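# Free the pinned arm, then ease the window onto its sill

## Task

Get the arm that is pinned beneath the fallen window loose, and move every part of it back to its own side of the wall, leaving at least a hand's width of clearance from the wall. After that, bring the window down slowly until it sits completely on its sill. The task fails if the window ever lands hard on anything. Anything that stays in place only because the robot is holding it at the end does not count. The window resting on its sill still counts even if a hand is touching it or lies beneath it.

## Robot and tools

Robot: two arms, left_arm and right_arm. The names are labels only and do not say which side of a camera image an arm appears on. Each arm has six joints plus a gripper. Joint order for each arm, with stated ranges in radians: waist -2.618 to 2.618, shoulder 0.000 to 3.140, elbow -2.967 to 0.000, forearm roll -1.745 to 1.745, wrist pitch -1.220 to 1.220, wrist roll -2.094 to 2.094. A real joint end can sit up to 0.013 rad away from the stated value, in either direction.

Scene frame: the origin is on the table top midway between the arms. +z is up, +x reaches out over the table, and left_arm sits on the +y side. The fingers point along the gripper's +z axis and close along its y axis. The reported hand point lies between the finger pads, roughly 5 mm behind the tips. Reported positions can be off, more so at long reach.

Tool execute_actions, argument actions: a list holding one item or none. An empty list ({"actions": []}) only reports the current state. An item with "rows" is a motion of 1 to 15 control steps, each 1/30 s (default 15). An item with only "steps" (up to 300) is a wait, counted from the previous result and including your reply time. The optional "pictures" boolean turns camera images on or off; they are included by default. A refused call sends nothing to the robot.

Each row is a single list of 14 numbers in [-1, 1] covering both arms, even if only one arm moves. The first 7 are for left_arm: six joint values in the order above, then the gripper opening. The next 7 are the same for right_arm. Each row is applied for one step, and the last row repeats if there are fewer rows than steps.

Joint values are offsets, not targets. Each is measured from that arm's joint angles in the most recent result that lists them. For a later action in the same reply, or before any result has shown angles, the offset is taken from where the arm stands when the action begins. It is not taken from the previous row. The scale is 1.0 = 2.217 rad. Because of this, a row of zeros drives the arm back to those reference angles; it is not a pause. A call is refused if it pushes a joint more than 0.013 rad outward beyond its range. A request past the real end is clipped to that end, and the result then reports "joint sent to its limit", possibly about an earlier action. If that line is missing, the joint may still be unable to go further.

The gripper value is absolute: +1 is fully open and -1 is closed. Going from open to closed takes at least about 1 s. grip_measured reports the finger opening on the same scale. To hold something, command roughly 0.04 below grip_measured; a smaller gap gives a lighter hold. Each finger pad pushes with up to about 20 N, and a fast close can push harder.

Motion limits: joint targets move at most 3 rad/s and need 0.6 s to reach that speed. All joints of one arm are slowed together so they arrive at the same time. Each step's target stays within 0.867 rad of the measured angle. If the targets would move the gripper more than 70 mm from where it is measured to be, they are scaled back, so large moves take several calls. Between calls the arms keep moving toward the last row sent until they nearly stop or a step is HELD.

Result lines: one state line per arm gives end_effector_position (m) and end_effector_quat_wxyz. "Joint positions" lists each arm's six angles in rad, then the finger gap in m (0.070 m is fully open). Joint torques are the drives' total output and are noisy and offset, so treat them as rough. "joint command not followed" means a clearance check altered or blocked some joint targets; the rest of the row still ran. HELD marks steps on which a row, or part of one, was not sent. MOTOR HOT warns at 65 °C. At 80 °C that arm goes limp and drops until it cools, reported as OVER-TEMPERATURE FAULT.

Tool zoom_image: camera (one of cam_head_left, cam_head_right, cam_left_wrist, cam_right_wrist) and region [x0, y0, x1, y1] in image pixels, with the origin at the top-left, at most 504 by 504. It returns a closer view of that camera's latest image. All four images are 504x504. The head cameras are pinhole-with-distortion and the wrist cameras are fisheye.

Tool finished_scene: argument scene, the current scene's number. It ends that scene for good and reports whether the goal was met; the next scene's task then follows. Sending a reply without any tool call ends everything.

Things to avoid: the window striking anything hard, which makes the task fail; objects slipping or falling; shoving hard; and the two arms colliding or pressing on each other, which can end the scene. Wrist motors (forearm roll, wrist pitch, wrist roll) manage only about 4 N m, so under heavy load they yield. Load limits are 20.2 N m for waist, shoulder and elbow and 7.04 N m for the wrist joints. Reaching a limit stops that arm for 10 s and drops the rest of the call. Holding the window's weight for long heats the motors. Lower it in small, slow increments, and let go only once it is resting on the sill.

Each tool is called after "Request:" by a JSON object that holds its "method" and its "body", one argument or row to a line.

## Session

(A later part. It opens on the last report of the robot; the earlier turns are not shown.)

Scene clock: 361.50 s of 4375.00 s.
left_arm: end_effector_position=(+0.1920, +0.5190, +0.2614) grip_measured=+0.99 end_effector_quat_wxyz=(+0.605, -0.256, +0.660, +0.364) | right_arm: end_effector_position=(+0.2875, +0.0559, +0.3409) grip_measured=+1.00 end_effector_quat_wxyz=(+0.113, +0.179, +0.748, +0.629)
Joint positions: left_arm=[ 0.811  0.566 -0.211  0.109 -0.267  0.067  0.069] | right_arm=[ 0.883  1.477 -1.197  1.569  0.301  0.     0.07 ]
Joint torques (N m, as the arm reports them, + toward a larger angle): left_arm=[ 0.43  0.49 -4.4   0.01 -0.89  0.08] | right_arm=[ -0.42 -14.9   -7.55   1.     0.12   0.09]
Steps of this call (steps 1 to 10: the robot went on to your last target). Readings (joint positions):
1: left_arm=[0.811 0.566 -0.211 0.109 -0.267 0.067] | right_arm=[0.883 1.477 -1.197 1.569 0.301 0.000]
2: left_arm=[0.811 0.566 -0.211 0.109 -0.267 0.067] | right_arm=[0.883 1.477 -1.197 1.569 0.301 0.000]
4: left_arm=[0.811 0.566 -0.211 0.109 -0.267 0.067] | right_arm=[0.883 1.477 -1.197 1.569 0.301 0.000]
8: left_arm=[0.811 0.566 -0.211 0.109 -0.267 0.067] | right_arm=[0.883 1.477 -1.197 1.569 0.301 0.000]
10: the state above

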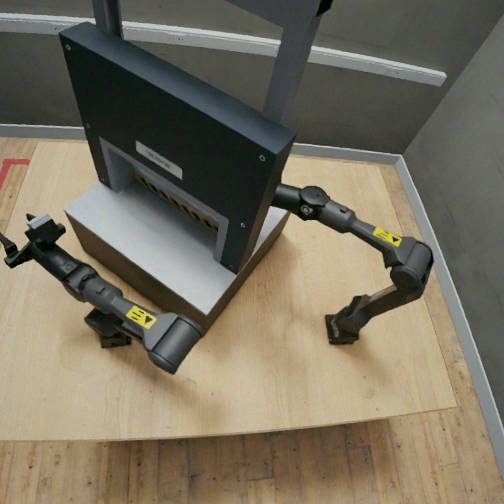

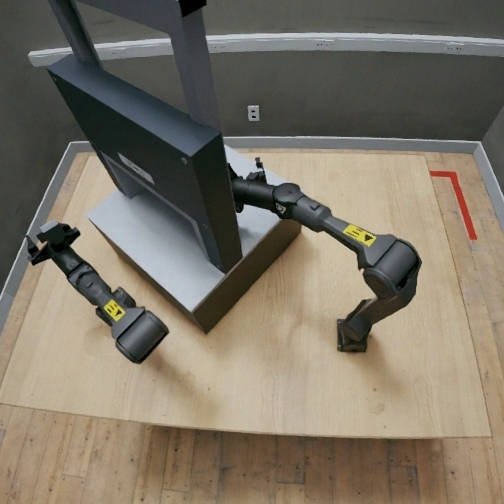

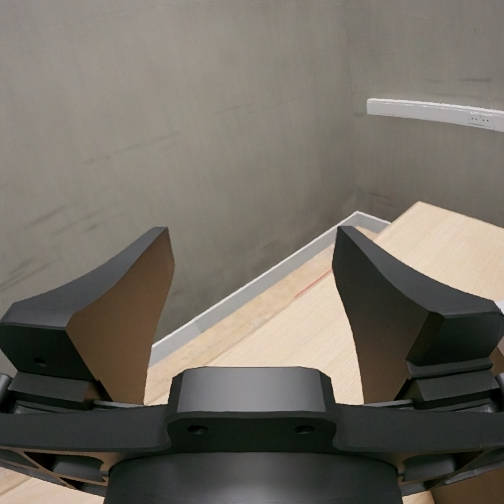

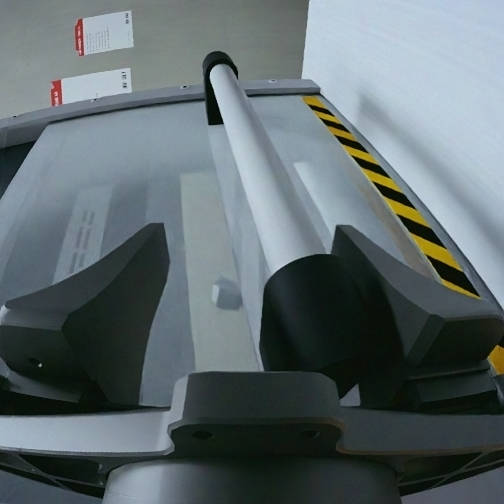

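Request:
{"method": "execute_actions", "body": {
  "actions": [
    {"rows": [[0,0,0,0,0,0,1,0,0.00014,0.00035,0,0,0,1],[0,0,0,0,0,0,1,0,0.00029,0.0007,0,0,0,1],[0,0,0,0,0,0,1,0,0.00043,0.00104,0,0,0,1],[0,0,0,0,0,0,1,0,0.00057,0.00139,0,0,0,1],[0,0,0,0,0,0,1,0,0.00071,0.00174,0,0,0,1],[0,0,0,0,0,0,1,0,0.00086,0.00209,0,0,0,1],[0,0,0,0,0,0,1,0,0.001,0.00243,0,0,0,1],[0,0,0,0,0,0,1,0,0.00114,0.00278,0,0,0,1],[0,0,0,0,0,0,1,0,0.00128,0.00313,0,0,0,1],[0,0,0,0,0,0,1,0,0.00143,0.00348,0,0,0,1],[0,0,0,0,0,0,1,0,0.00157,0.00383,0,0,0,1],[0,0,0,0,0,0,1,0,0.00171,0.00417,0,0,0,1],[0,0,0,0,0,0,1,0,0.00185,0.00452,0,0,0,1],[0,0,0,0,0,0,1,0,0.002,0.00487,0,0,0,1],[0,0,0,0,0,0,1,0,0.00214,0.00522,0,0,0,1]],"steps":15}
  ],
  "pictures": false
}}

Request:
{"method": "execute_actions", "body": {
  "actions": [
    {"rows": [[0,0,0,0,0,0,1,0,0.00014,0.00035,0,0,0,1],[0,0,0,0,0,0,1,0,0.00029,0.0007,0,0,0,1],[0,0,0,0,0,0,1,0,0.00043,0.00104,0,0,0,1],[0,0,0,0,0,0,1,0,0.00057,0.00139,0,0,0,1],[0,0,0,0,0,0,1,0,0.00071,0.00174,0,0,0,1],[0,0,0,0,0,0,1,0,0.00086,0.00209,0,0,0,1],[0,0,0,0,0,0,1,0,0.001,0.00243,0,0,0,1],[0,0,0,0,0,0,1,0,0.00114,0.00278,0,0,0,1],[0,0,0,0,0,0,1,0,0.00128,0.00313,0,0,0,1],[0,0,0,0,0,0,1,0,0.00143,0.00348,0,0,0,1],[0,0,0,0,0,0,1,0,0.00157,0.00383,0,0,0,1],[0,0,0,0,0,0,1,0,0.00171,0.00417,0,0,0,1],[0,0,0,0,0,0,1,0,0.00185,0.00452,0,0,0,1],[0,0,0,0,0,0,1,0,0.002,0.00487,0,0,0,1],[0,0,0,0,0,0,1,0,0.00214,0.00522,0,0,0,1]],"steps":15}
  ],
  "pictures": false
}}

Request:
{"method": "execute_actions", "body": {
  "actions": [
    {"rows": [[0,0,0,0,0,0,1,0,0.00014,0.00035,0,0,0,1],[0,0,0,0,0,0,1,0,0.00029,0.0007,0,0,0,1],[0,0,0,0,0,0,1,0,0.00043,0.00104,0,0,0,1],[0,0,0,0,0,0,1,0,0.00057,0.00139,0,0,0,1],[0,0,0,0,0,0,1,0,0.00071,0.00174,0,0,0,1],[0,0,0,0,0,0,1,0,0.00086,0.00209,0,0,0,1],[0,0,0,0,0,0,1,0,0.001,0.00243,0,0,0,1],[0,0,0,0,0,0,1,0,0.00114,0.00278,0,0,0,1],[0,0,0,0,0,0,1,0,0.00128,0.00313,0,0,0,1],[0,0,0,0,0,0,1,0,0.00143,0.00348,0,0,0,1],[0,0,0,0,0,0,1,0,0.00157,0.00383,0,0,0,1],[0,0,0,0,0,0,1,0,0.00171,0.00417,0,0,0,1],[0,0,0,0,0,0,1,0,0.00185,0.00452,0,0,0,1],[0,0,0,0,0,0,1,0,0.002,0.00487,0,0,0,1],[0,0,0,0,0,0,1,0,0.00214,0.00522,0,0,0,1]],"steps":15}
  ],
  "pictures": false
}}

Request:
{"method": "execute_actions", "body": {
  "actions": [
    {"steps":10}
  ]
}}

Scene clock: 379.07 s of 4375.00 s.
left_arm: end_effector_position=(+0.1920, +0.5190, +0.2614) grip_measured=+0.99 end_effector_quat_wxyz=(+0.605, -0.256, +0.660, +0.364) | right_arm: end_effector_position=(+0.2875, +0.0560, +0.3355) grip_measured=+1.00 end_effector_quat_wxyz=(+0.111, +0.181, +0.751, +0.625)
Joint positions: left_arm=[ 0.811  0.566 -0.211  0.109 -0.267  0.067  0.069] | right_arm=[ 0.883  1.48  -1.189  1.57   0.301  0.     0.07 ]
Joint torques (N m, as the arm reports them, + toward a larger angle): left_arm=[ 0.43  0.47 -4.37  0.02 -0.89  0.08] | right_arm=[  0.38 -13.16  -5.67   0.88   0.36   0.1 ]
Steps of this call (steps 1 to 15: the robot went on to your last target; steps 16 to 90: nothing new was sent; then 14.07 s passed at rest; steps 91 to 105: all 15 steps of this action). Readings (joint positions):
91: left_arm=[0.811 0.566 -0.211 0.109 -0.267 0.067] | right_arm=[0.883 1.477 -1.198 1.569 0.301 0.000]
92: left_arm=[0.811 0.566 -0.211 0.109 -0.267 0.067] | right_arm=[0.883 1.477 -1.198 1.569 0.301 0.000]
94: left_arm=[0.811 0.566 -0.211 0.109 -0.267 0.067] | right_arm=[0.883 1.477 -1.197 1.569 0.301 0.000]
98: left_arm=[0.811 0.566 -0.211 0.109 -0.267 0.067] | right_arm=[0.883 1.478 -1.195 1.569 0.301 0.000]
105: the state above

Scene clock: 379.57 s of 4375.00 s.
left_arm: end_effector_position=(+0.1920, +0.5190, +0.2614) grip_measured=+0.99 end_effector_quat_wxyz=(+0.605, -0.256, +0.660, +0.364) | right_arm: end_effector_position=(+0.2870, +0.0555, +0.3311) grip_measured=+1.00 end_effector_quat_wxyz=(+0.109, +0.183, +0.753, +0.622)
Joint positions: left_arm=[ 0.811  0.566 -0.211  0.109 -0.267  0.067  0.069] | right_arm=[ 0.883  1.48  -1.179  1.571  0.302  0.     0.07 ]
Joint torques (N m, as the arm reports them, + toward a larger angle): left_arm=[ 0.44  0.48 -4.41  0.01 -0.9   0.08] | right_arm=[ 0.4  -7.14 -3.43  0.2   0.17  0.1 ]
Steps of this call (steps 1 to 15: all 15 steps of this action). Readings (joint positions):
1: left_arm=[0.811 0.566 -0.211 0.109 -0.267 0.067] | right_arm=[0.883 1.479 -1.189 1.570 0.301 0.000]
2: left_arm=[0.811 0.566 -0.211 0.109 -0.267 0.067] | right_arm=[0.883 1.479 -1.188 1.570 0.301 0.000]
4: left_arm=[0.811 0.566 -0.211 0.109 -0.267 0.067] | right_arm=[0.883 1.479 -1.188 1.571 0.301 0.000]
8: left_arm=[0.811 0.566 -0.211 0.109 -0.267 0.067] | right_arm=[0.883 1.479 -1.186 1.571 0.301 0.000]
15: the state above

Scene clock: 380.07 s of 4375.00 s.
left_arm: end_effector_position=(+0.1920, +0.5190, +0.2614) grip_measured=+0.99 end_effector_quat_wxyz=(+0.605, -0.256, +0.660, +0.364) | right_arm: end_effector_position=(+0.2870, +0.0555, +0.3239) grip_measured=+1.00 end_effector_quat_wxyz=(+0.106, +0.186, +0.758, +0.617)
Joint positions: left_arm=[ 0.811  0.566 -0.211  0.109 -0.267  0.067  0.069] | right_arm=[ 0.883  1.484 -1.168  1.571  0.302  0.     0.07 ]
Joint torques (N m, as the arm reports them, + toward a larger angle): left_arm=[ 0.44  0.47 -4.41  0.01 -0.89  0.08] | right_arm=[ 0.41 -7.33 -3.12  0.37  0.19  0.09]
Steps of this call (steps 1 to 15: all 15 steps of this action). Readings (joint positions):
1: left_arm=[0.811 0.566 -0.211 0.109 -0.267 0.067] | right_arm=[0.883 1.480 -1.178 1.571 0.302 0.000]
2: left_arm=[0.811 0.566 -0.211 0.109 -0.267 0.067] | right_arm=[0.883 1.479 -1.178 1.571 0.302 0.000]
4: left_arm=[0.811 0.566 -0.211 0.109 -0.267 0.067] | right_arm=[0.883 1.479 -1.177 1.571 0.302 0.000]
8: left_arm=[0.811 0.566 -0.211 0.109 -0.267 0.067] | right_arm=[0.883 1.481 -1.173 1.571 0.302 0.000]
15: the state above

Scene clock: 380.40 s of 4375.00 s.
left_arm: end_effector_position=(+0.1920, +0.5190, +0.2614) grip_measured=+0.99 end_effector_quat_wxyz=(+0.605, -0.256, +0.660, +0.364) | right_arm: end_effector_position=(+0.2870, +0.0555, +0.3236) grip_measured=+1.00 end_effector_quat_wxyz=(+0.106, +0.186, +0.758, +0.616)
Joint positions: left_arm=[ 0.811  0.566 -0.211  0.109 -0.267  0.067  0.069] | right_arm=[ 0.883  1.485 -1.167  1.571  0.302  0.     0.07 ]
Joint torques (N m, as the arm reports them, + toward a larger angle): left_arm=[ 0.42  0.5  -4.41  0.02 -0.9   0.08] | right_arm=[ 0.41 -7.26 -3.36  0.32  0.17  0.1 ]
Steps of this call (steps 1 to 10: the robot went on to your last target). Readings (joint positions):
1: left_arm=[0.811 0.566 -0.211 0.109 -0.267 0.067] | right_arm=[0.883 1.485 -1.167 1.571 0.302 0.000]
2: left_arm=[0.811 0.566 -0.211 0.109 -0.267 0.067] | right_arm=[0.883 1.485 -1.167 1.571 0.302 0.000]
4: left_arm=[0.811 0.566 -0.211 0.109 -0.267 0.067] | right_arm=[0.883 1.485 -1.167 1.571 0.302 0.000]
8: left_arm=[0.811 0.566 -0.211 0.109 -0.267 0.067] | right_arm=[0.883 1.485 -1.167 1.571 0.302 0.000]
10: the state above

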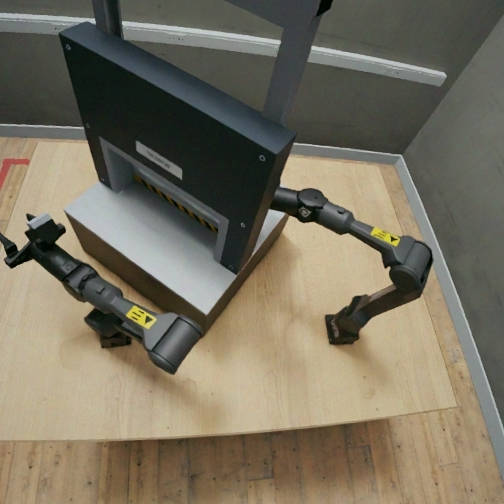

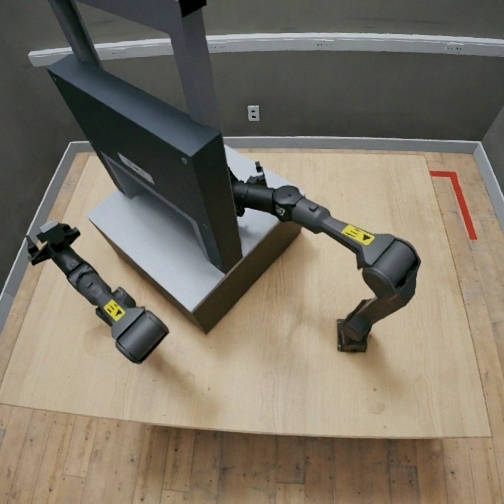

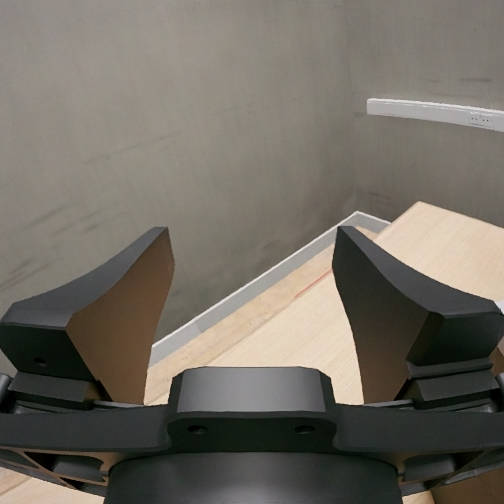

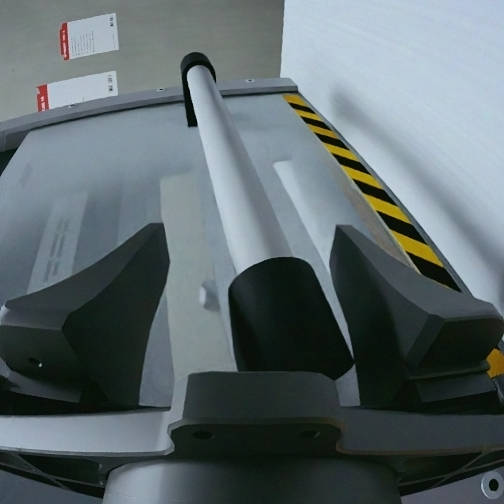

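The window touched down at about z≈0.335. The right arm's torques are back to free-air values and the bracket is clear of the finger. The left arm is back on its own side, well clear of the wall, so I'm ending the scene.

Request:
{"method": "finished_scene", "body": {
  "scene": 2
}}

The scene is finished: the task was done.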